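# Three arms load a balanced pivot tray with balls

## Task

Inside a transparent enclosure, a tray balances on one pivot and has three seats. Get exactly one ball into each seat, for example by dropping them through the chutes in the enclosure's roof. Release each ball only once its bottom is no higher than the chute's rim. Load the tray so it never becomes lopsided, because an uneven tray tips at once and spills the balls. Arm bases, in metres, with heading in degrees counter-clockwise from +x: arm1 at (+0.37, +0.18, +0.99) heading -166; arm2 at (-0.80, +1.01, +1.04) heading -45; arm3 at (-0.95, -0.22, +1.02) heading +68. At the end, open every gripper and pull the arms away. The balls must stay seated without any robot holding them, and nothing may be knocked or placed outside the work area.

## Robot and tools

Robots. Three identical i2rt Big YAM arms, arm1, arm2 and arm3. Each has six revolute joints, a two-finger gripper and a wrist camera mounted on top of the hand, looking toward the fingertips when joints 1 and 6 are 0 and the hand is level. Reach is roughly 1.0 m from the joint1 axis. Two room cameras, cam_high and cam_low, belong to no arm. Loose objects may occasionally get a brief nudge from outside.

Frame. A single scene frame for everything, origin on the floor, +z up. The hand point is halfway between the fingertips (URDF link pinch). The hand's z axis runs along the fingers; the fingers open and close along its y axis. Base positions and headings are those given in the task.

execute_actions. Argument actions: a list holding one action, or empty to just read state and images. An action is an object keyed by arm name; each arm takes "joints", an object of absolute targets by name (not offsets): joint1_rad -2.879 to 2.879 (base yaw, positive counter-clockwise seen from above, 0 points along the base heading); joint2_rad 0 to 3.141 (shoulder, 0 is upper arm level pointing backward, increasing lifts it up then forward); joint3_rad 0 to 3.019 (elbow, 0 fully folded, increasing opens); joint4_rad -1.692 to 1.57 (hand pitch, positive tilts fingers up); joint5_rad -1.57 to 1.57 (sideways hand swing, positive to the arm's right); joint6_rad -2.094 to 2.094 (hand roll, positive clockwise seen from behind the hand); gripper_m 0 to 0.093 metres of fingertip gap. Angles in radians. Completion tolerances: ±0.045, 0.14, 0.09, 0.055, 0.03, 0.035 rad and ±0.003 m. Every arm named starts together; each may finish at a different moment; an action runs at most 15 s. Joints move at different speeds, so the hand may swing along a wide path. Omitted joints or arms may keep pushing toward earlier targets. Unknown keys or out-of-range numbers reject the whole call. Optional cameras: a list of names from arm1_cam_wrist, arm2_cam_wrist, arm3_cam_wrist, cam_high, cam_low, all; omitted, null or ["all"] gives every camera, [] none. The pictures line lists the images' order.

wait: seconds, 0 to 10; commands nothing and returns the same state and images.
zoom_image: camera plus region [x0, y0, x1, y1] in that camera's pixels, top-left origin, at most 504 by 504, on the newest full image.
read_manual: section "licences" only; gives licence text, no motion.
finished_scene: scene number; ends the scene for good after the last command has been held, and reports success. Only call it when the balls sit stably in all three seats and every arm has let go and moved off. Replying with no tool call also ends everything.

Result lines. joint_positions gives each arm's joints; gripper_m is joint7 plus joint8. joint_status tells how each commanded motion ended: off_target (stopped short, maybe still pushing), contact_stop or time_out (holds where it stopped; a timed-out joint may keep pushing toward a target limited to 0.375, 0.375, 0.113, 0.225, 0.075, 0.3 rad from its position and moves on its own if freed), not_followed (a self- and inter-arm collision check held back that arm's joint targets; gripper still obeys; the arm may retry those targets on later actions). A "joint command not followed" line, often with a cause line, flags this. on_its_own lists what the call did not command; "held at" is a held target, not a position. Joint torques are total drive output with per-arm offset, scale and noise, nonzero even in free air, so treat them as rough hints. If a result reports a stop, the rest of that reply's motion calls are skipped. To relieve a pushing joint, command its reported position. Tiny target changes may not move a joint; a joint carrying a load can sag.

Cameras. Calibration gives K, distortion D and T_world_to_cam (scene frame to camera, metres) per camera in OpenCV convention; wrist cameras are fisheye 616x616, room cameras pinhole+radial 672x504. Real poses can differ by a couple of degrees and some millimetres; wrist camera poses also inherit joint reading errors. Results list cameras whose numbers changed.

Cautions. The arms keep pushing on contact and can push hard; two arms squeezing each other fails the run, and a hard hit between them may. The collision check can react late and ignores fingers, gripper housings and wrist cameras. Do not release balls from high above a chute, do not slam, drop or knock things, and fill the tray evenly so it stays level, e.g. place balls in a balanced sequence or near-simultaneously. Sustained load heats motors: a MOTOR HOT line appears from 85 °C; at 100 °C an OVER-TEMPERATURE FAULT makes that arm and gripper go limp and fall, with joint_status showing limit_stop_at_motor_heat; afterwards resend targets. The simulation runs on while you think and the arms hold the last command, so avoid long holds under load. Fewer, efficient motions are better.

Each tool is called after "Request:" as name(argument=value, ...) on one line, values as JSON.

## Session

Request:
execute_actions(actions=[])

Scene clock: 0.00 s.
Joint torques (N m, as the arm reports them, + toward a larger angle): no reading
Motor temperatures (°C, as the motors report them): arm1=[19 21 23 22 19 23] | arm2=[20 21 21 19 23 21] | arm3=[21 21 23 22 20 19]
arm1.joint_positions: joint1_rad=-0.059 joint2_rad=+0.369 joint3_rad=+1.699 joint4_rad=-1.530 joint5_rad=+0.209 joint6_rad=-0.284 gripper_m=+0.094
arm1.joint_status: not commanded
arm1.hand: x=+0.3441 y=+0.2100 z=+1.6441 quat_wxyz=(+0.114, -0.764, -0.117, +0.623) (m; scene frame)
arm2.joint_positions: joint1_rad=+0.038 joint2_rad=+0.537 joint3_rad=+1.369 joint4_rad=-1.188 joint5_rad=+0.111 joint6_rad=-0.214 gripper_m=+0.094
arm2.joint_status: not commanded
arm2.hand: x=-0.6535 y=+0.8363 z=+1.6128 quat_wxyz=(-0.482, -0.253, -0.783, +0.300) (m; scene frame)
arm3.joint_positions: joint1_rad=-0.437 joint2_rad=+0.525 joint3_rad=+1.597 joint4_rad=-1.497 joint5_rad=+0.059 joint6_rad=-0.003 gripper_m=+0.094
arm3.joint_status: not commanded
arm3.hand: x=-0.8362 y=-0.1307 z=+1.6266 quat_wxyz=(-0.508, +0.294, -0.792, -0.169) (m; scene frame)
pictures: arm1_cam_wrist, arm2_cam_wrist, arm3_cam_wrist, cam_high, cam_low
camera_calibration (this result's frames):
arm1_cam_wrist: T_world_to_cam=[[-0.0439628, 0.947549, 0.316574, -0.705024], [0.730238, 0.246729, -0.637085, 0.750239], [-0.681777, 0.203166, -0.702783, 1.47012], [0, 0, 0, 1]] pos_world=[0.423445, 0.18426, 1.73433]
arm2_cam_wrist: T_world_to_cam=[[-0.691785, -0.681655, 0.238285, -0.265733], [-0.682749, 0.509995, -0.523219, -0.0267972], [0.235131, -0.524644, -0.818207, 2.03829], [0, 0, 0, 1]] pos_world=[-0.68139, 0.901904, 1.71704]
arm3_cam_wrist: T_world_to_cam=[[0.628942, -0.776986, 0.0269266, 0.37611], [-0.674137, -0.562287, -0.478928, 0.145344], [0.387261, 0.283066, -0.877441, 1.91196], [0, 0, 0, 1]] pos_world=[-0.878997, -0.167253, 1.73711]
Images, in order (width x height): arm1_cam_wrist 616x616, arm2_cam_wrist 616x616, arm3_cam_wrist 616x616, cam_high 672x504, cam_low 672x504.

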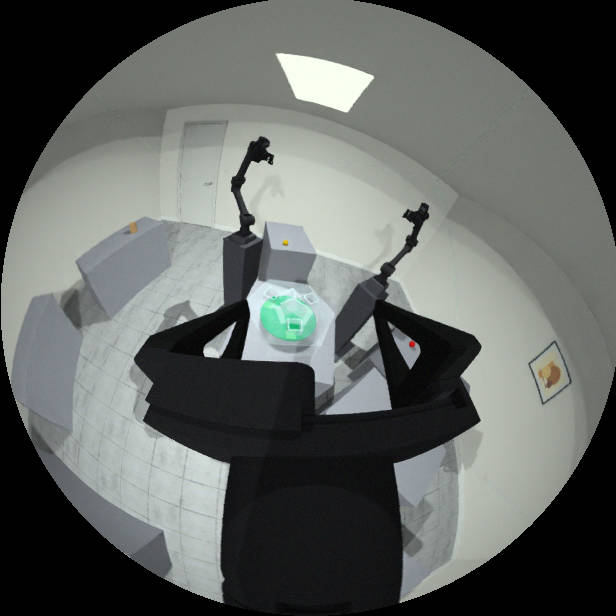

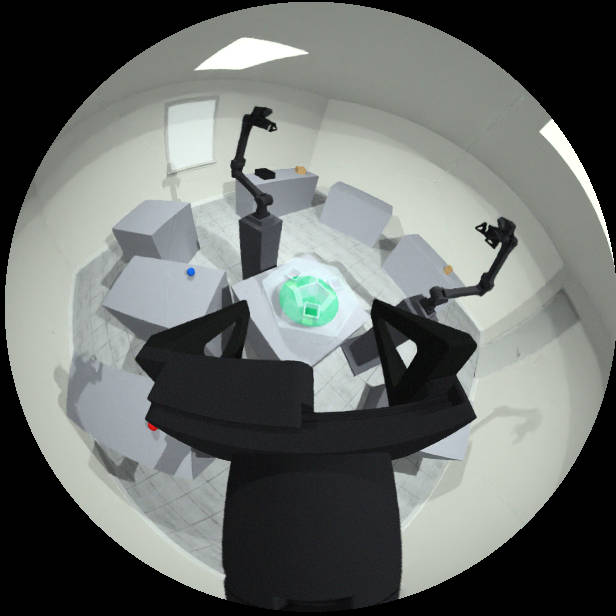

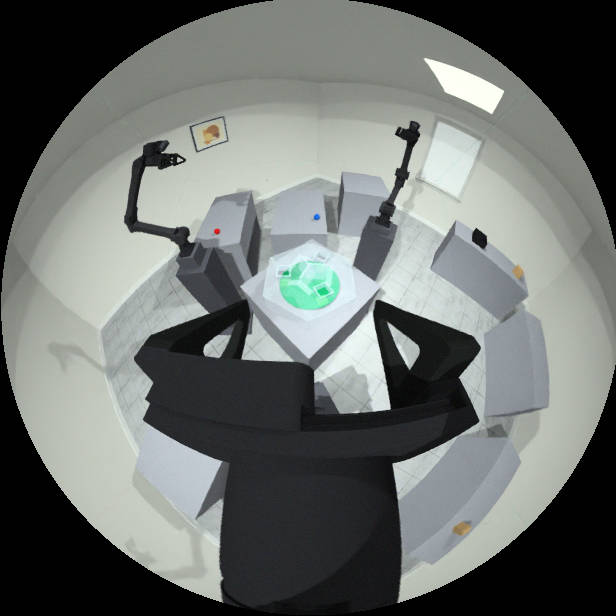

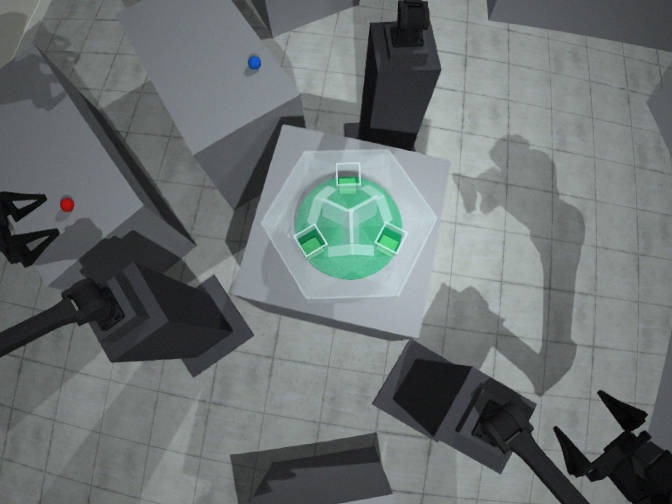

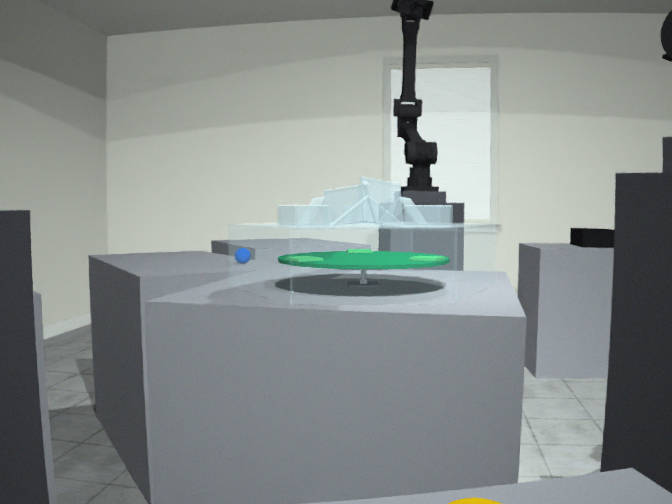

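Request:
execute_actions(actions=[{"arm1":{"joints":{"joint1_rad":-1.747,"joint2_rad":2.344,"joint3_rad":1.69,"joint4_rad":-0.895,"joint5_rad":0,"joint6_rad":0}},"arm2":{"joints":{"joint1_rad":1.667,"joint2_rad":2.366,"joint3_rad":1.54,"joint4_rad":-0.73,"joint5_rad":0,"joint6_rad":0}},"arm3":{"joints":{"joint1_rad":1.32,"joint2_rad":2.295,"joint3_rad":1.505,"joint4_rad":-0.752,"joint5_rad":0,"joint6_rad":0}}}], cameras=["arm1_cam_wrist","arm2_cam_wrist","arm3_cam_wrist","cam_high"])

Request:
zoom_image(camera="cam_high", region=[240, 130, 450, 320])

Scene clock: 2.93 s.
Joint torques (N m, as the arm reports them, + toward a larger angle): arm1=[ -0.01 -18.12   7.35   0.43  -0.24   0.04] | arm2=[  0.24 -17.4    6.62   0.57   0.05   0.21] | arm3=[  0.19 -21.22   6.87   0.58   0.14   0.06]
Motor temperatures (°C, as the motors report them): arm1=[19 22 23 22 19 23] | arm2=[20 22 21 19 23 21] | arm3=[21 22 23 22 20 19]
arm1.joint_positions: joint1_rad=-1.742 joint2_rad=+2.356 joint3_rad=+1.678 joint4_rad=-0.903 joint5_rad=+0.001 joint6_rad=-0.013 gripper_m=+0.094
arm1.joint_status: all done
arm1.hand: x=+0.3282 y=+0.8154 z=+0.8603 quat_wxyz=(+0.000, -0.737, +0.676, -0.002) (m; scene frame)
arm2.joint_positions: joint1_rad=+1.671 joint2_rad=+2.363 joint3_rad=+1.533 joint4_rad=-0.736 joint5_rad=-0.001 joint6_rad=-0.015 gripper_m=+0.094
arm2.joint_status: all done
arm2.hand: x=-0.4149 y=+1.4701 z=+0.8626 quat_wxyz=(-0.006, +0.432, -0.902, -0.007) (m; scene frame)
arm3.joint_positions: joint1_rad=+1.319 joint2_rad=+2.306 joint3_rad=+1.494 joint4_rad=-0.754 joint5_rad=-0.002 joint6_rad=-0.003 gripper_m=+0.094
arm3.joint_status: all done
arm3.hand: x=-1.4234 y=+0.1300 z=+0.8590 quat_wxyz=(+0.008, +0.949, -0.314, -0.006) (m; scene frame)
pictures: arm1_cam_wrist, arm2_cam_wrist, arm3_cam_wrist, cam_high
camera_calibration (this result's frames):
arm1_cam_wrist: T_world_to_cam=[[0.996524, 0.083225, -0.00372824, -0.392441], [0.0696201, -0.807374, 0.585919, 0.137256], [0.045753, -0.584142, -0.810361, 1.28119], [0, 0, 0, 1]] pos_world=[0.322903, 0.891872, 0.95634]
arm2_cam_wrist: T_world_to_cam=[[0.783759, -0.621014, 0.00798904, 1.23178], [-0.511003, -0.637501, 0.576601, 0.229836], [-0.352984, -0.455998, -0.816987, 1.35488], [0, 0, 0, 1]] pos_world=[-0.369718, 1.52929, 0.964556]
arm3_cam_wrist: T_world_to_cam=[[0.602696, 0.797905, -0.0102828, 0.758583], [0.651133, -0.484301, 0.584361, 0.491316], [0.461285, -0.358888, -0.811428, 1.52418], [0, 0, 0, 1]] pos_world=[-1.48019, 0.179677, 0.957455]
Images, in order (width x height): arm1_cam_wrist 616x616, arm2_cam_wrist 616x616, arm3_cam_wrist 616x616, cam_high 672x504.

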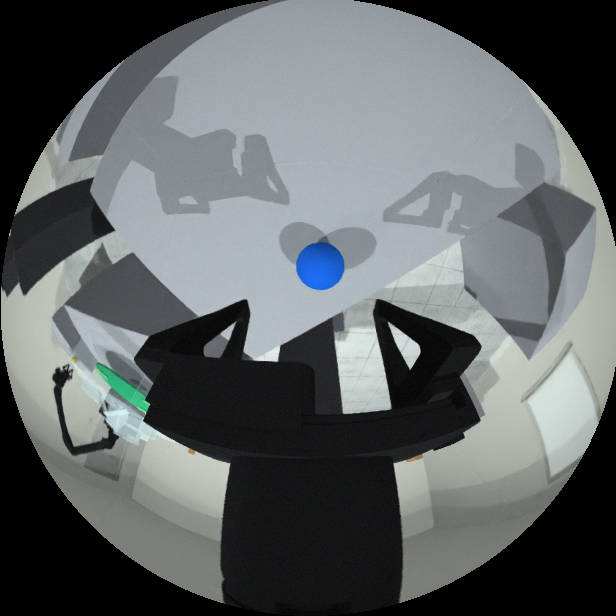

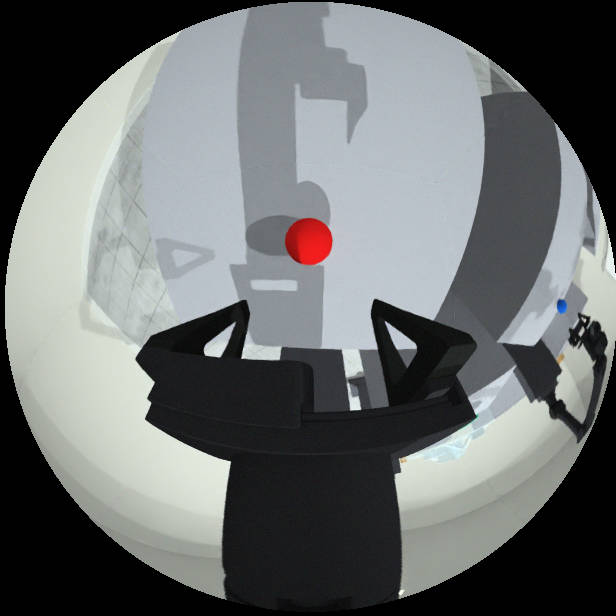

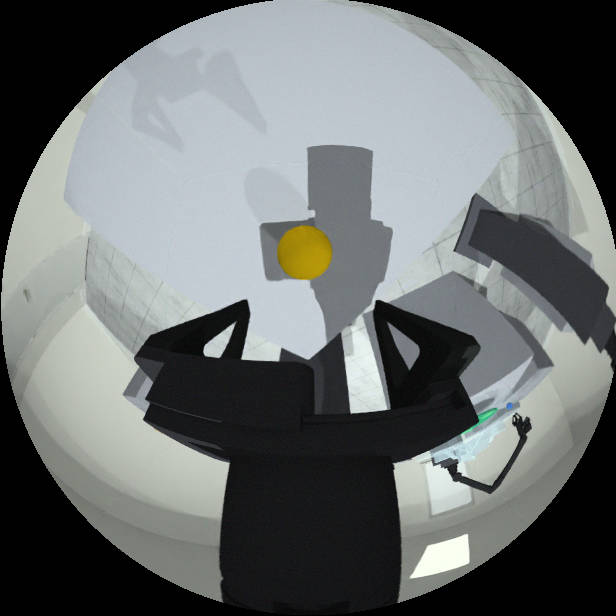

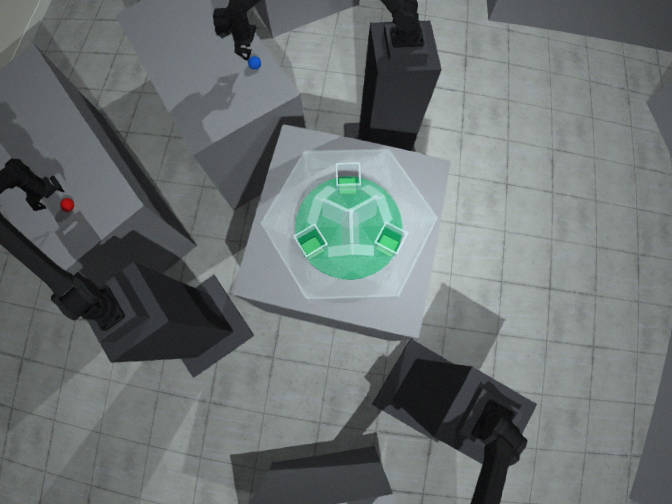

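Region (240, 130, 450, 320) of cam_high's 672x504 image, scaled by 2.400, with more detail than that image has; it fills the top 456 rows of this view, and the rest is white.

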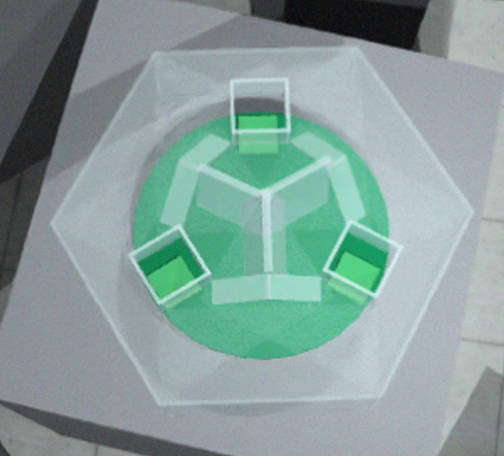

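Request:
execute_actions(actions=[{"arm1":{"joints":{"joint1_rad":-1.765,"joint2_rad":2.465,"joint3_rad":1.672,"joint4_rad":-0.743}},"arm2":{"joints":{"joint2_rad":2.565,"joint3_rad":1.69,"joint4_rad":-0.674}},"arm3":{"joints":{"joint1_rad":1.336,"joint2_rad":2.455,"joint3_rad":1.615,"joint4_rad":-0.695}}}], cameras=["arm1_cam_wrist","arm2_cam_wrist","arm3_cam_wrist"])

Scene clock: 4.53 s.
Joint torques (N m, as the arm reports them, + toward a larger angle): arm1=[  0.17 -17.85   6.52   0.81  -0.23   0.04] | arm2=[  0.86 -18.37   7.59   0.67   0.05   0.21] | arm3=[  0.71 -22.45   7.38   0.7    0.13   0.06]
Motor temperatures (°C, as the motors report them): arm1=[19 22 23 22 19 23] | arm2=[20 22 22 19 23 21] | arm3=[21 22 24 22 20 19]
arm1.joint_positions: joint1_rad=-1.762 joint2_rad=+2.475 joint3_rad=+1.662 joint4_rad=-0.761 joint5_rad=+0.001 joint6_rad=-0.013 gripper_m=+0.094
arm1.joint_status: all done
arm1.hand: x=+0.3414 y=+0.8073 z=+0.7833 quat_wxyz=(+0.003, -0.730, +0.683, +0.000) (m; scene frame)
arm2.joint_positions: joint1_rad=+1.671 joint2_rad=+2.565 joint3_rad=+1.670 joint4_rad=-0.682 joint5_rad=-0.001 joint6_rad=-0.015 gripper_m=+0.094
arm2.joint_status: all done
arm2.hand: x=-0.4050 y=+1.4830 z=+0.7787 quat_wxyz=(-0.001, +0.432, -0.902, -0.005) (m; scene frame)
arm3.joint_positions: joint1_rad=+1.327 joint2_rad=+2.469 joint3_rad=+1.593 joint4_rad=-0.699 joint5_rad=-0.002 joint6_rad=-0.003 gripper_m=+0.094
arm3.joint_status: all done
arm3.hand: x=-1.4380 y=+0.1331 z=+0.7906 quat_wxyz=(+0.009, +0.951, -0.310, -0.002) (m; scene frame)
pictures: arm1_cam_wrist, arm2_cam_wrist, arm3_cam_wrist
camera_calibration (this result's frames):
arm1_cam_wrist: T_world_to_cam=[[0.997976, 0.0634851, -0.00381021, -0.389706], [0.0538965, -0.812399, 0.580606, 0.188457], [0.0337644, -0.579636, -0.814176, 1.2169], [0, 0, 0, 1]] pos_world=[0.337672, 0.8832, 0.879863]
arm2_cam_wrist: T_world_to_cam=[[0.783869, -0.620878, 0.00772109, 1.23272], [-0.50656, -0.632252, 0.58622, 0.278021], [-0.359089, -0.463431, -0.810115, 1.29889], [0, 0, 0, 1]] pos_world=[-0.359035, 1.54309, 0.879754]
arm3_cam_wrist: T_world_to_cam=[[0.595927, 0.802973, -0.0102308, 0.753721], [0.650796, -0.475447, 0.591958, 0.534661], [0.470462, -0.359422, -0.805904, 1.48542], [0, 0, 0, 1]] pos_world=[-1.49595, 0.182877, 0.88832]
Images, in order (width x height): arm1_cam_wrist 616x616, arm2_cam_wrist 616x616, arm3_cam_wrist 616x616.

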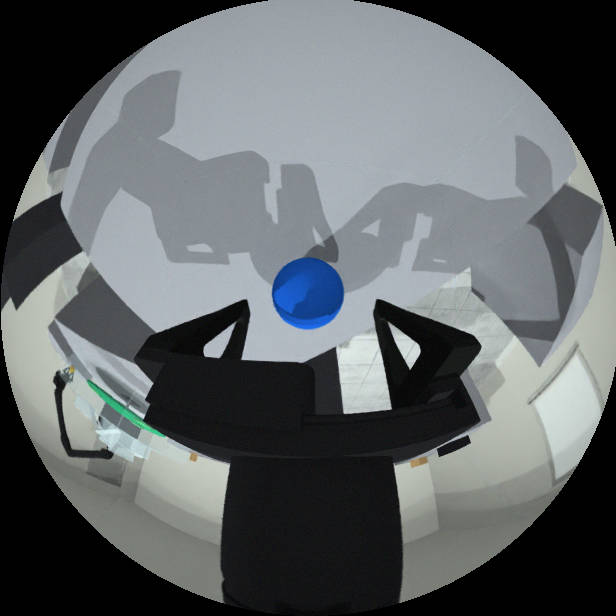

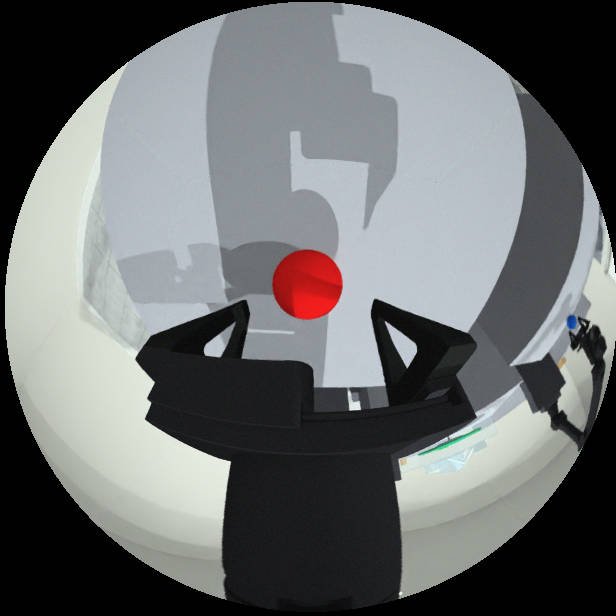

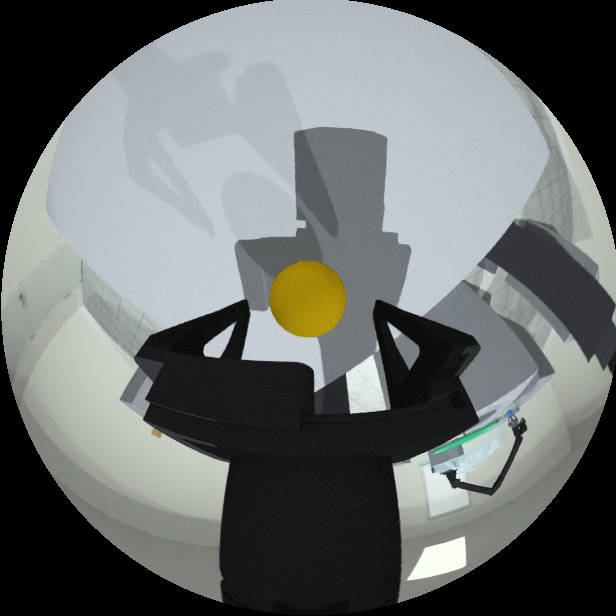

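Request:
execute_actions(actions=[{"arm1":{"joints":{"joint2_rad":2.527,"joint4_rad":-0.683}},"arm2":{"joints":{"joint2_rad":2.63,"joint4_rad":-0.576}},"arm3":{"joints":{"joint2_rad":2.497,"joint4_rad":-0.645}}}], cameras=["arm1_cam_wrist","arm2_cam_wrist","arm3_cam_wrist"])

Scene clock: 5.63 s.
Joint torques (N m, as the arm reports them, + toward a larger angle): arm1=[  0.01 -16.78   6.29   0.95  -0.23   0.04] | arm2=[  0.85 -16.69   7.41   0.93   0.05   0.21] | arm3=[  0.82 -20.59   7.24   0.95   0.13   0.06]
Motor temperatures (°C, as the motors report them): arm1=[19 23 23 22 19 23] | arm2=[20 22 22 19 23 21] | arm3=[21 23 24 22 20 19]
arm1.joint_positions: joint1_rad=-1.762 joint2_rad=+2.520 joint3_rad=+1.662 joint4_rad=-0.703 joint5_rad=+0.001 joint6_rad=-0.013 gripper_m=+0.094
arm1.joint_status: all done
arm1.hand: x=+0.3416 y=+0.8058 z=+0.7563 quat_wxyz=(+0.007, -0.730, +0.683, +0.005) (m; scene frame)
arm2.joint_positions: joint1_rad=+1.671 joint2_rad=+2.612 joint3_rad=+1.670 joint4_rad=-0.592 joint5_rad=-0.001 joint6_rad=-0.015 gripper_m=+0.094
arm2.joint_status: all done
arm2.hand: x=-0.4030 y=+1.4857 z=+0.7512 quat_wxyz=(-0.020, +0.432, -0.902, -0.014) (m; scene frame)
arm3.joint_positions: joint1_rad=+1.327 joint2_rad=+2.490 joint3_rad=+1.593 joint4_rad=-0.656 joint5_rad=-0.002 joint6_rad=-0.003 gripper_m=+0.094
arm3.joint_status: all done
arm3.hand: x=-1.4406 y=+0.1347 z=+0.7784 quat_wxyz=(+0.006, +0.951, -0.310, -0.012) (m; scene frame)
pictures: arm1_cam_wrist, arm2_cam_wrist, arm3_cam_wrist
camera_calibration (this result's frames):
arm1_cam_wrist: T_world_to_cam=[[0.997971, 0.0635704, -0.00367446, -0.390035], [0.0543354, -0.820065, 0.569685, 0.217218], [0.0332018, -0.568728, -0.821855, 1.19126], [0, 0, 0, 1]] pos_world=[0.337889, 0.880431, 0.853863]
arm2_cam_wrist: T_world_to_cam=[[0.783453, -0.62139, 0.00869608, 1.2329], [-0.52254, -0.651119, 0.550451, 0.345343], [-0.336383, -0.435797, -0.834822, 1.26528], [0, 0, 0, 1]] pos_world=[-0.359849, 1.54238, 0.855467]
arm3_cam_wrist: T_world_to_cam=[[0.596045, 0.802884, -0.0103314, 0.754077], [0.661008, -0.483333, 0.573985, 0.574055], [0.45585, -0.34895, -0.818801, 1.46497], [0, 0, 0, 1]] pos_world=[-1.49672, 0.183223, 0.877807]
Images, in order (width x height): arm1_cam_wrist 616x616, arm2_cam_wrist 616x616, arm3_cam_wrist 616x616.

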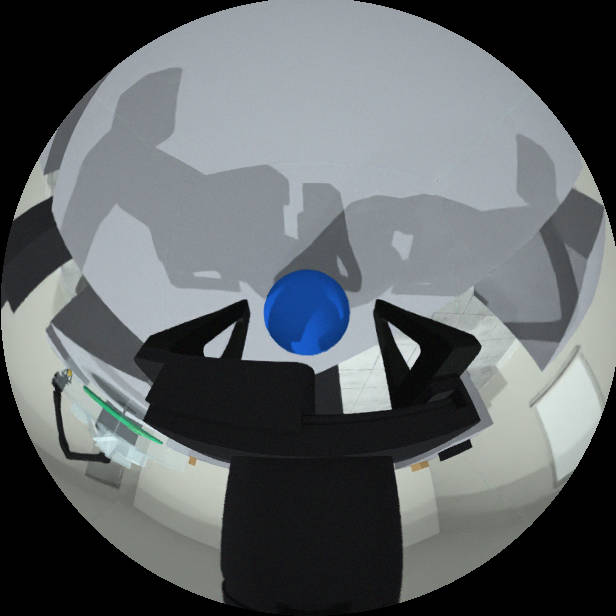

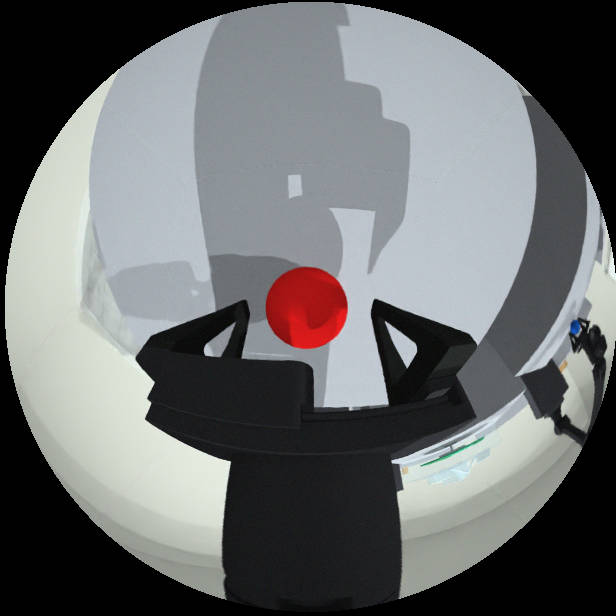

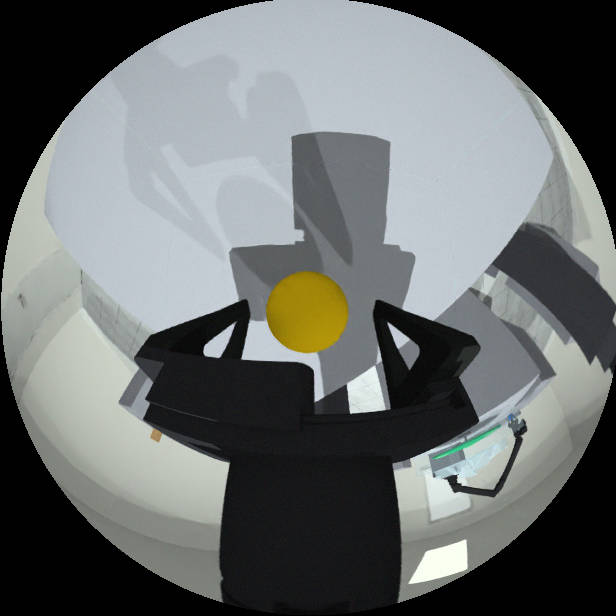

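Request:
execute_actions(actions=[{"arm1":{"joints":{"gripper_m":0.045}},"arm2":{"joints":{"gripper_m":0.045}},"arm3":{"joints":{"gripper_m":0.045}}}], cameras=[])

Request:
execute_actions(actions=[{"arm1":{"joints":{"joint2_rad":1.98,"joint3_rad":1.622,"joint4_rad":-1.2}},"arm2":{"joints":{"joint2_rad":2.02,"joint3_rad":1.54,"joint4_rad":-1.08}},"arm3":{"joints":{"joint2_rad":1.975,"joint3_rad":1.55,"joint4_rad":-1.13}}}], cameras=[])

Request:
execute_actions(actions=[{"arm1":{"joints":{"joint1_rad":-0.472,"joint6_rad":-1.99}},"arm2":{"joints":{"joint1_rad":-0.258,"joint6_rad":-1.75}},"arm3":{"joints":{"joint1_rad":-0.588,"joint6_rad":-2.09}}}], cameras=["cam_low","arm1_cam_wrist"])

Scene clock: 6.70 s.
Joint torques (N m, as the arm reports them, + toward a larger angle): arm1=[  0.01 -16.78   6.18   0.91  -0.2    0.03] | arm2=[  0.76 -16.79   7.16   0.96   0.04   0.21] | arm3=[  0.73 -20.44   7.26   0.9    0.12   0.06]
Motor temperatures (°C, as the motors report them): arm1=[19 23 24 22 19 23] | arm2=[20 23 22 19 23 21] | arm3=[21 23 24 22 20 19]
arm1.joint_positions: joint1_rad=-1.762 joint2_rad=+2.520 joint3_rad=+1.662 joint4_rad=-0.703 joint5_rad=+0.000 joint6_rad=-0.013 gripper_m=+0.056
arm1.joint_status: gripper_m off_target (ended at +0.056, target +0.045)
arm1.hand: x=+0.3414 y=+0.8059 z=+0.7563 quat_wxyz=(+0.007, -0.730, +0.683, +0.005) (m; scene frame)
arm2.joint_positions: joint1_rad=+1.671 joint2_rad=+2.612 joint3_rad=+1.670 joint4_rad=-0.592 joint5_rad=-0.001 joint6_rad=-0.015 gripper_m=+0.055
arm2.joint_status: gripper_m off_target (ended at +0.055, target +0.045)
arm2.hand: x=-0.4030 y=+1.4857 z=+0.7512 quat_wxyz=(-0.020, +0.432, -0.902, -0.014) (m; scene frame)
arm3.joint_positions: joint1_rad=+1.327 joint2_rad=+2.490 joint3_rad=+1.593 joint4_rad=-0.655 joint5_rad=-0.001 joint6_rad=-0.003 gripper_m=+0.055
arm3.joint_status: gripper_m off_target (ended at +0.055, target +0.045)
arm3.hand: x=-1.4409 y=+0.1348 z=+0.7785 quat_wxyz=(+0.005, +0.951, -0.310, -0.012) (m; scene frame)
pictures: none
No camera images: the call's "cameras" was empty. Leave "cameras" out to get every camera's image.

Scene clock: 8.43 s.
Joint torques (N m, as the arm reports them, + toward a larger angle): arm1=[ -0.04 -16.43   8.34  -0.47  -0.2    0.03] | arm2=[  0.79 -15.63   8.64  -0.15   0.05   0.21] | arm3=[  0.7  -20.14   8.85   0.19   0.13   0.06]
Motor temperatures (°C, as the motors report them): arm1=[19 23 24 22 19 23] | arm2=[20 23 22 19 23 21] | arm3=[21 23 24 22 20 19]
arm1.joint_positions: joint1_rad=-1.762 joint2_rad=+2.001 joint3_rad=+1.609 joint4_rad=-1.184 joint5_rad=+0.000 joint6_rad=-0.013 gripper_m=+0.056
arm1.joint_status: all done
arm1.hand: x=+0.3422 y=+0.7753 z=+1.0497 quat_wxyz=(+0.002, -0.730, +0.683, +0.000) (m; scene frame)
arm2.joint_positions: joint1_rad=+1.671 joint2_rad=+2.015 joint3_rad=+1.533 joint4_rad=-1.067 joint5_rad=-0.001 joint6_rad=-0.015 gripper_m=+0.055
arm2.joint_status: all done
arm2.hand: x=-0.4206 y=+1.4610 z=+1.0625 quat_wxyz=(-0.014, +0.432, -0.902, -0.011) (m; scene frame)
arm3.joint_positions: joint1_rad=+1.327 joint2_rad=+1.991 joint3_rad=+1.536 joint4_rad=-1.122 joint5_rad=-0.001 joint6_rad=-0.003 gripper_m=+0.055
arm3.joint_status: all done
arm3.hand: x=-1.4160 y=+0.1222 z=+1.0512 quat_wxyz=(+0.009, +0.951, -0.310, -0.001) (m; scene frame)
pictures: none
No camera images: the call's "cameras" was empty. Leave "cameras" out to get every camera's image.

Scene clock: 10.83 s.
Joint torques (N m, as the arm reports them, + toward a larger angle): arm1=[  0.31 -16.17   8.36  -0.6   -0.2   -0.26] | arm2=[  1.95 -15.59   8.44  -0.27  -0.08  -0.12] | arm3=[  0.15 -19.94   8.71   0.05  -0.05  -0.08]
Motor temperatures (°C, as the motors report them): arm1=[19 24 24 22 19 23] | arm2=[20 24 23 19 23 21] | arm3=[21 24 25 22 20 19]
arm1.joint_positions: joint1_rad=-0.471 joint2_rad=+2.001 joint3_rad=+1.609 joint4_rad=-1.184 joint5_rad=-0.002 joint6_rad=-1.974 gripper_m=+0.056
arm1.joint_status: all done
arm1.hand: x=-0.2044 y=+0.3164 z=+1.0450 quat_wxyz=(-0.001, -0.642, -0.767, -0.004) (m; scene frame)
arm2.joint_positions: joint1_rad=-0.270 joint2_rad=+2.015 joint3_rad=+1.533 joint4_rad=-1.067 joint5_rad=+0.001 joint6_rad=-1.734 gripper_m=+0.055
arm2.joint_status: all done
arm2.hand: x=-0.5110 y=+0.4917 z=+1.0493 quat_wxyz=(-0.005, +0.329, -0.944, +0.005) (m; scene frame)
arm3.joint_positions: joint1_rad=-0.594 joint2_rad=+1.991 joint3_rad=+1.536 joint4_rad=-1.122 joint5_rad=+0.002 joint6_rad=-2.079 gripper_m=+0.055
arm3.joint_status: all done
arm3.hand: x=-0.4653 y=+0.0989 z=+1.0410 quat_wxyz=(+0.011, +0.972, -0.236, -0.005) (m; scene frame)
pictures: arm1_cam_wrist, cam_low
camera_calibration (this result's frames):
arm1_cam_wrist: T_world_to_cam=[[-0.984792, -0.173039, -0.0155758, -0.131005], [-0.149206, 0.796396, 0.586081, -0.88905], [-0.0890105, 0.579491, -0.810103, 0.76775], [0, 0, 0, 1]] pos_world=[-0.193326, 0.240463, 1.14097]
Images, in order (width x height): arm1_cam_wrist 616x616, cam_low 672x504.

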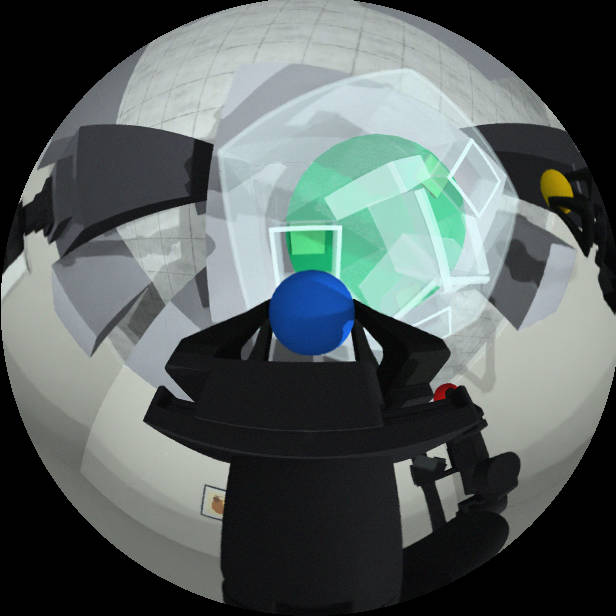

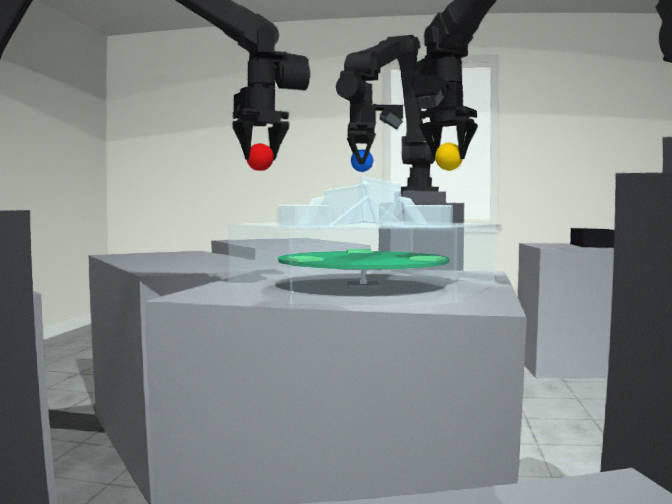

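Request:
execute_actions(actions=[{"arm1":{"joints":{"joint2_rad":2.05,"joint3_rad":1.53,"joint4_rad":-1.01}},"arm2":{"joints":{"joint2_rad":2.28,"joint3_rad":1.95,"joint4_rad":-1.22}},"arm3":{"joints":{"joint2_rad":2.185,"joint3_rad":1.845,"joint4_rad":-1.19}}}], cameras=["arm1_cam_wrist","arm2_cam_wrist","arm3_cam_wrist","cam_low"])

Scene clock: 12.27 s.
Joint torques (N m, as the arm reports them, + toward a larger angle): arm1=[  0.02 -16.42   7.71   0.64  -0.2   -0.29] | arm2=[  1.96 -20.2   11.41  -0.42  -0.08  -0.12] | arm3=[  0.08 -24.02  11.94   0.1   -0.06  -0.07]
Motor temperatures (°C, as the motors report them): arm1=[19 24 25 22 19 23] | arm2=[20 24 23 19 23 21] | arm3=[21 24 26 22 20 19]
arm1.joint_positions: joint1_rad=-0.471 joint2_rad=+2.071 joint3_rad=+1.517 joint4_rad=-1.028 joint5_rad=-0.002 joint6_rad=-1.975 gripper_m=+0.056
arm1.joint_status: all done
arm1.hand: x=-0.1965 y=+0.3151 z=+0.9738 quat_wxyz=(-0.004, -0.642, -0.767, -0.005) (m; scene frame)
arm2.joint_positions: joint1_rad=-0.270 joint2_rad=+2.297 joint3_rad=+1.911 joint4_rad=-1.205 joint5_rad=+0.001 joint6_rad=-1.735 gripper_m=+0.055
arm2.joint_status: all done
arm2.hand: x=-0.4706 y=+0.4198 z=+1.0069 quat_wxyz=(-0.001, +0.330, -0.944, -0.016) (m; scene frame)
arm3.joint_positions: joint1_rad=-0.594 joint2_rad=+2.213 joint3_rad=+1.795 joint4_rad=-1.184 joint5_rad=+0.002 joint6_rad=-2.081 gripper_m=+0.055
arm3.joint_status: all done
arm3.hand: x=-0.4122 y=+0.1339 z=+0.9974 quat_wxyz=(+0.020, +0.972, -0.235, -0.014) (m; scene frame)
pictures: arm1_cam_wrist, arm2_cam_wrist, arm3_cam_wrist, cam_low
camera_calibration (this result's frames):
arm1_cam_wrist: T_world_to_cam=[[-0.984632, -0.173394, -0.0208446, -0.119224], [-0.152737, 0.7971, 0.584212, -0.844215], [-0.0846834, 0.578417, -0.811333, 0.713868], [0, 0, 0, 1]] pos_world=[-0.185882, 0.239337, 1.0699]
arm2_cam_wrist: T_world_to_cam=[[0.628561, -0.777626, -0.0144512, 0.637331], [-0.62814, -0.518512, 0.58016, -0.660027], [-0.458641, -0.355589, -0.814374, 0.879714], [0, 0, 0, 1]] pos_world=[-0.411718, 0.46619, 1.10855]
arm3_cam_wrist: T_world_to_cam=[[0.463461, 0.88536, -0.0366275, 0.10457], [0.734182, -0.360523, 0.575326, -0.219412], [0.496166, -0.293533, -0.817104, 1.18267], [0, 0, 0, 1]] pos_world=[-0.474174, 0.175466, 1.09642]
Images, in order (width x height): arm1_cam_wrist 616x616, arm2_cam_wrist 616x616, arm3_cam_wrist 616x616, cam_low 672x504.

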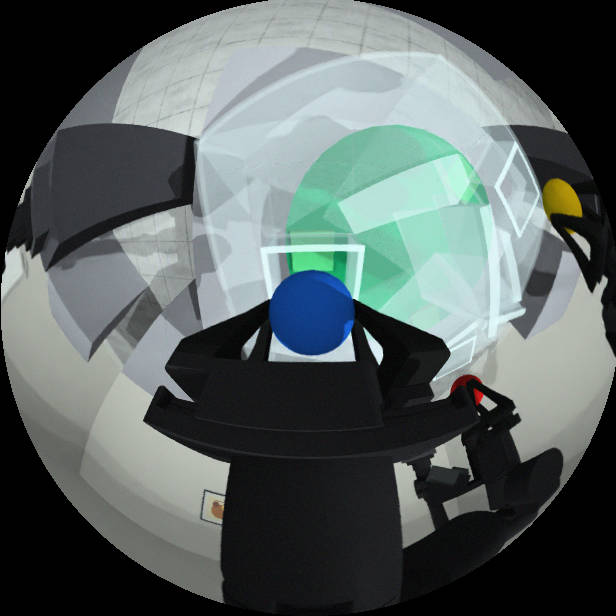

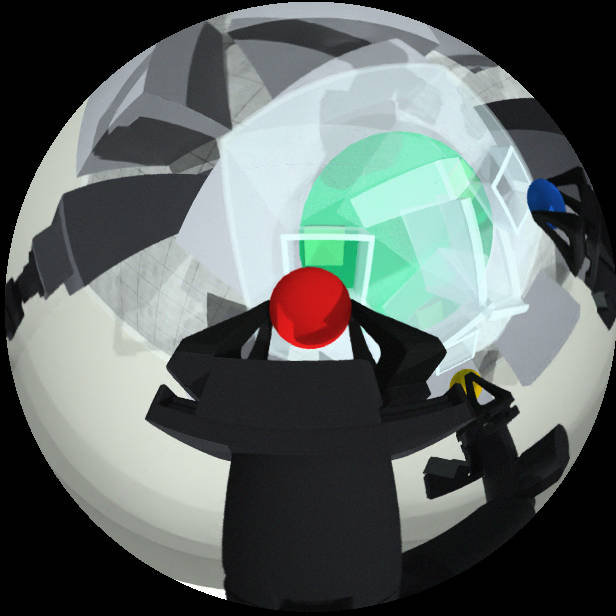

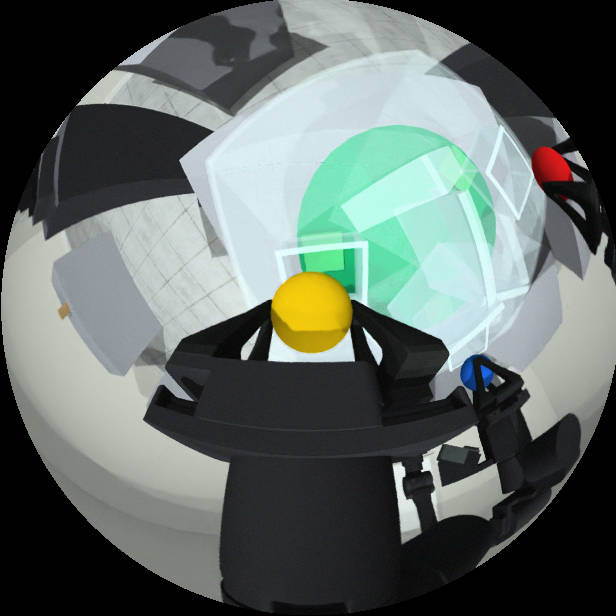

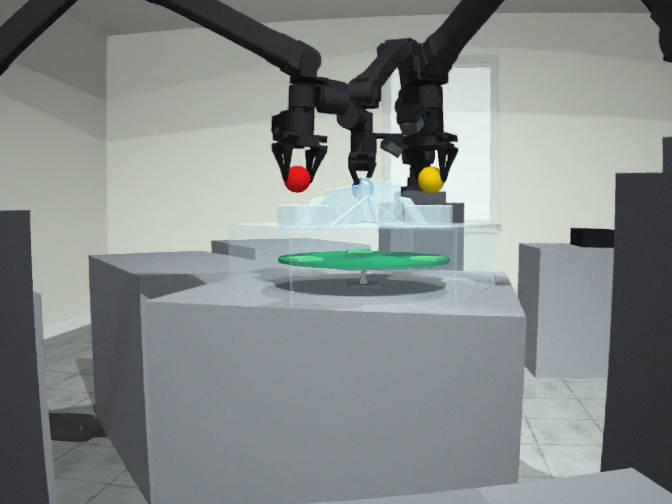

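Request:
execute_actions(actions=[{"arm1":{"joints":{"joint1_rad":-0.484,"joint3_rad":1.45,"joint4_rad":-0.86}},"arm2":{"joints":{"joint2_rad":2.34,"joint3_rad":1.925,"joint4_rad":-1.108}},"arm3":{"joints":{"joint2_rad":2.25,"joint3_rad":1.812,"joint4_rad":-1.10}}}], cameras=["arm1_cam_wrist","arm2_cam_wrist","arm3_cam_wrist","cam_low"])

Request:
zoom_image(camera="cam_low", region=[255, 140, 475, 240])

Scene clock: 13.43 s.
Joint torques (N m, as the arm reports them, + toward a larger angle): arm1=[ -0.39 -15.39   7.76   0.89  -0.2   -0.26] | arm2=[  1.96 -18.16   9.35   0.81  -0.08  -0.12] | arm3=[  0.1  -22.91   8.95   0.73  -0.05  -0.06]
Motor temperatures (°C, as the motors report them): arm1=[19 24 25 22 19 23] | arm2=[20 24 24 19 23 21] | arm3=[21 24 26 22 20 19]
arm1.joint_positions: joint1_rad=-0.477 joint2_rad=+2.069 joint3_rad=+1.437 joint4_rad=-0.880 joint5_rad=-0.002 joint6_rad=-1.975 gripper_m=+0.056
arm1.joint_status: all done
arm1.hand: x=-0.1956 y=+0.3185 z=+0.9501 quat_wxyz=(+0.027, -0.643, -0.765, +0.010) (m; scene frame)
arm2.joint_positions: joint1_rad=-0.270 joint2_rad=+2.329 joint3_rad=+1.911 joint4_rad=-1.124 joint5_rad=+0.001 joint6_rad=-1.735 gripper_m=+0.055
arm2.joint_status: all done
arm2.hand: x=-0.4633 y=+0.4071 z=+0.9862 quat_wxyz=(-0.005, +0.330, -0.944, +0.009) (m; scene frame)
arm3.joint_positions: joint1_rad=-0.594 joint2_rad=+2.263 joint3_rad=+1.795 joint4_rad=-1.109 joint5_rad=+0.002 joint6_rad=-2.081 gripper_m=+0.055
arm3.joint_status: all done
arm3.hand: x=-0.4037 y=+0.1393 z=+0.9655 quat_wxyz=(+0.011, +0.972, -0.235, -0.005) (m; scene frame)
pictures: arm1_cam_wrist, arm2_cam_wrist, arm3_cam_wrist, cam_low
camera_calibration (this result's frames):
arm1_cam_wrist: T_world_to_cam=[[-0.984666, -0.168867, 0.0437892, -0.181127], [-0.108235, 0.788214, 0.605809, -0.841975], [-0.136817, 0.59178, -0.794404, 0.66222], [0, 0, 0, 1]] pos_world=[-0.178878, 0.241181, 1.04408]
arm2_cam_wrist: T_world_to_cam=[[0.627991, -0.777443, 0.0347816, 0.573639], [-0.642544, -0.492772, 0.586782, -0.673734], [-0.43905, -0.390842, -0.808997, 0.879808], [0, 0, 0, 1]] pos_world=[-0.406863, 0.457841, 1.08715]
arm3_cam_wrist: T_world_to_cam=[[0.463887, 0.885763, -0.015232, 0.074117], [0.722424, -0.368281, 0.585212, -0.218517], [0.512749, -0.282476, -0.810738, 1.153], [0, 0, 0, 1]] pos_world=[-0.467722, 0.179571, 1.06379]
Images, in order (width x height): arm1_cam_wrist 616x616, arm2_cam_wrist 616x616, arm3_cam_wrist 616x616, cam_low 672x504.

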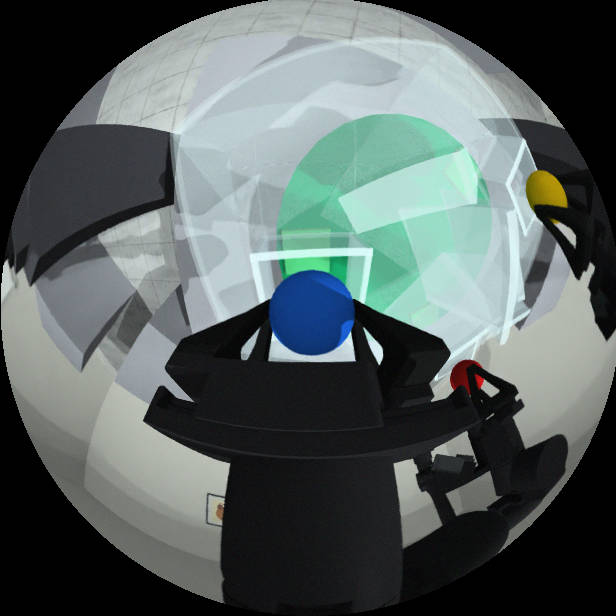

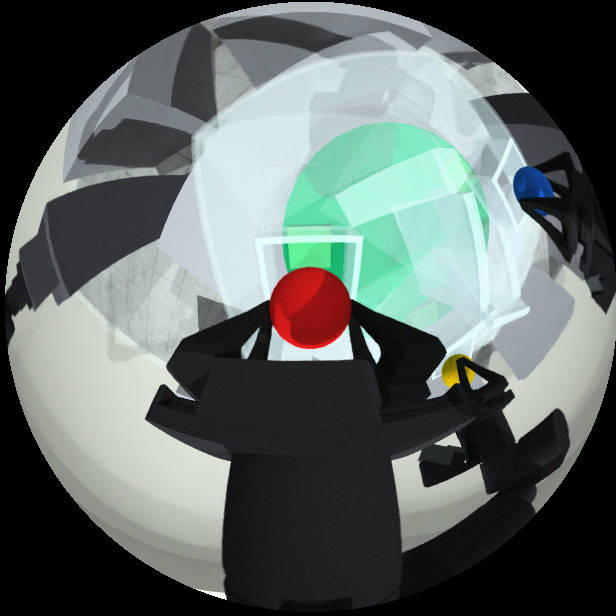

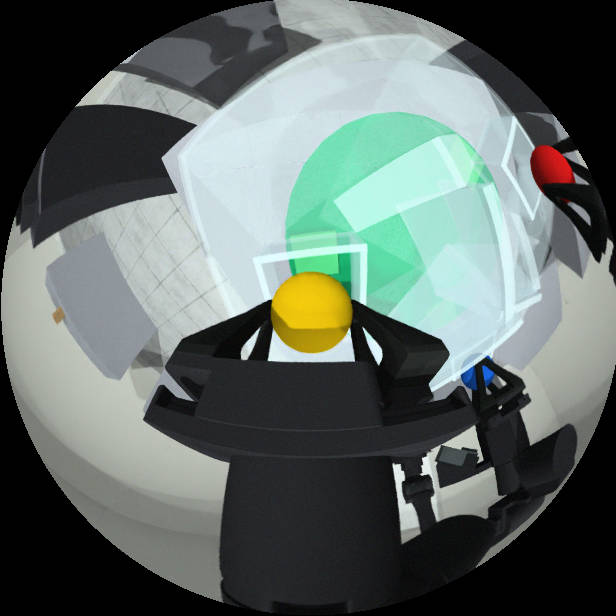

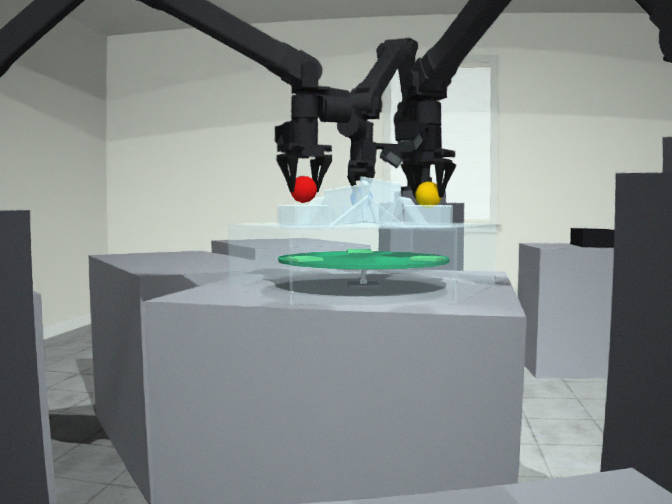

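Region (255, 140, 475, 240) of cam_low's 672x504 image, scaled by 2.291, with more detail than that image has; it fills the top 229 rows of this view, and the rest is white.

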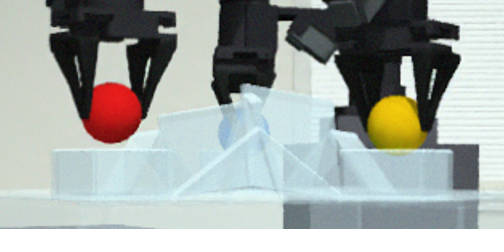

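Request:
execute_actions(actions=[{"arm1":{"joints":{"joint3_rad":1.432,"joint4_rad":-0.835}},"arm2":{"joints":{"joint2_rad":2.375,"joint4_rad":-1.086}},"arm3":{"joints":{"joint3_rad":1.776,"joint4_rad":-1.038}}}], cameras=["arm1_cam_wrist","arm2_cam_wrist","arm3_cam_wrist","cam_low"])

Request:
zoom_image(camera="cam_low", region=[255, 140, 475, 240])

Scene clock: 14.37 s.
Joint torques (N m, as the arm reports them, + toward a larger angle): arm1=[ -0.39 -15.78   6.87   0.96  -0.2   -0.28] | arm2=[  1.88 -18.34   9.44   0.78  -0.08  -0.12] | arm3=[  0.02 -23.02   8.2    0.8   -0.05  -0.06]
Motor temperatures (°C, as the motors report them): arm1=[19 24 25 22 19 23] | arm2=[20 24 24 19 23 21] | arm3=[21 24 26 22 20 19]
arm1.joint_positions: joint1_rad=-0.477 joint2_rad=+2.069 joint3_rad=+1.429 joint4_rad=-0.855 joint5_rad=-0.002 joint6_rad=-1.975 gripper_m=+0.056
arm1.joint_status: all done
arm1.hand: x=-0.1977 y=+0.3191 z=+0.9479 quat_wxyz=(+0.035, -0.643, -0.765, +0.014) (m; scene frame)
arm2.joint_positions: joint1_rad=-0.270 joint2_rad=+2.365 joint3_rad=+1.911 joint4_rad=-1.101 joint5_rad=+0.001 joint6_rad=-1.735 gripper_m=+0.055
arm2.joint_status: all done
arm2.hand: x=-0.4638 y=+0.4084 z=+0.9620 quat_wxyz=(-0.004, +0.330, -0.944, +0.002) (m; scene frame)
arm3.joint_positions: joint1_rad=-0.594 joint2_rad=+2.263 joint3_rad=+1.767 joint4_rad=-1.048 joint5_rad=+0.002 joint6_rad=-2.081 gripper_m=+0.055
arm3.joint_status: all done
arm3.hand: x=-0.4011 y=+0.1410 z=+0.9561 quat_wxyz=(-0.001, +0.972, -0.235, +0.006) (m; scene frame)
pictures: arm1_cam_wrist, arm2_cam_wrist, arm3_cam_wrist, cam_low
camera_calibration (this result's frames):
arm1_cam_wrist: T_world_to_cam=[[-0.983824, -0.169189, 0.0588628, -0.197071], [-0.0986303, 0.785905, 0.610431, -0.843035], [-0.149539, 0.594751, -0.789879, 0.65212], [0, 0, 0, 1]] pos_world=[-0.179515, 0.241354, 1.04131]
arm2_cam_wrist: T_world_to_cam=[[0.628267, -0.777708, 0.0212551, 0.58906], [-0.638571, -0.499874, 0.585109, -0.652839], [-0.444419, -0.381178, -0.810676, 0.855676], [0, 0, 0, 1]] pos_world=[-0.406692, 0.457944, 1.06314]
arm3_cam_wrist: T_world_to_cam=[[0.463769, 0.885848, 0.0138625, 0.0434236], [0.706127, -0.379039, 0.598093, -0.231604], [0.535073, -0.267588, -0.801307, 1.14236], [0, 0, 0, 1]] pos_world=[-0.467846, 0.17943, 1.0533]
Images, in order (width x height): arm1_cam_wrist 616x616, arm2_cam_wrist 616x616, arm3_cam_wrist 616x616, cam_low 672x504.

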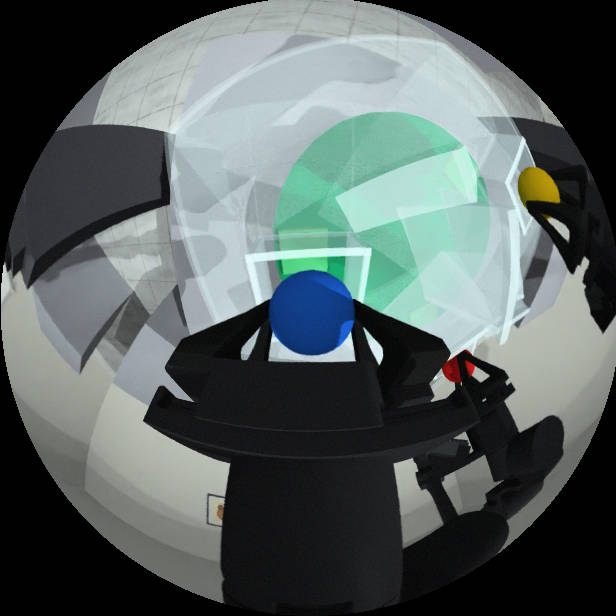

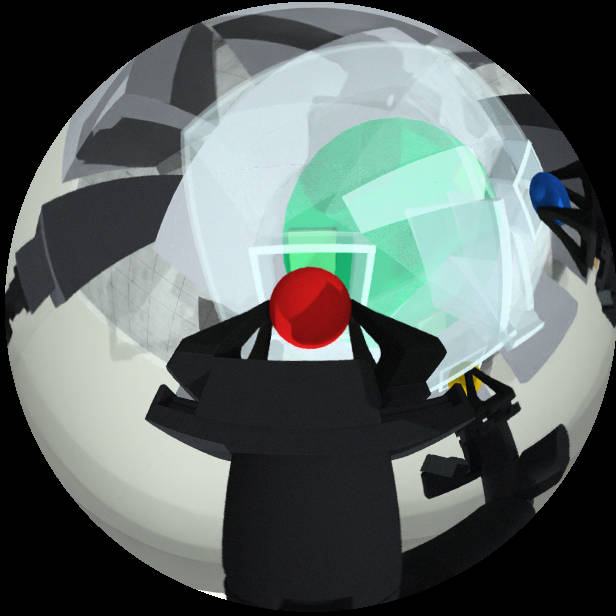

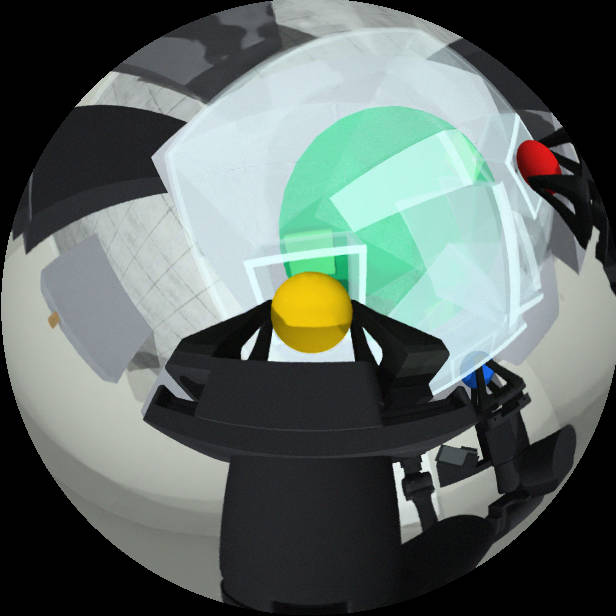

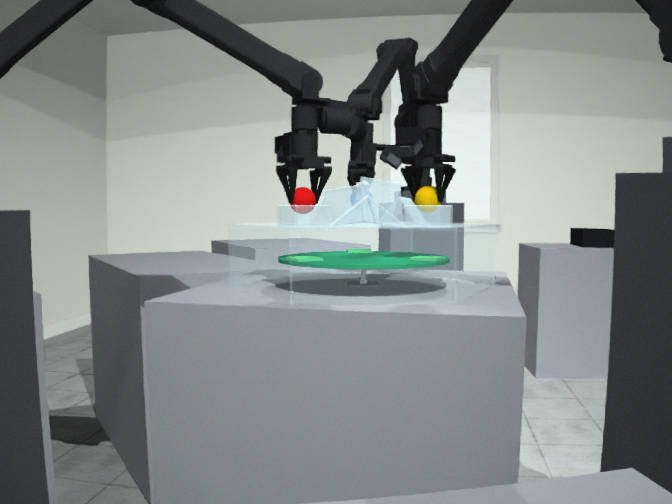

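Region (255, 140, 475, 240) of cam_low's 672x504 image, scaled by 2.291, with more detail than that image has; it fills the top 229 rows of this view, and the rest is white.

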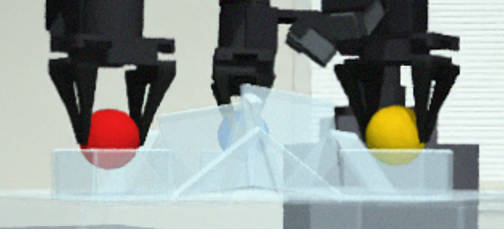

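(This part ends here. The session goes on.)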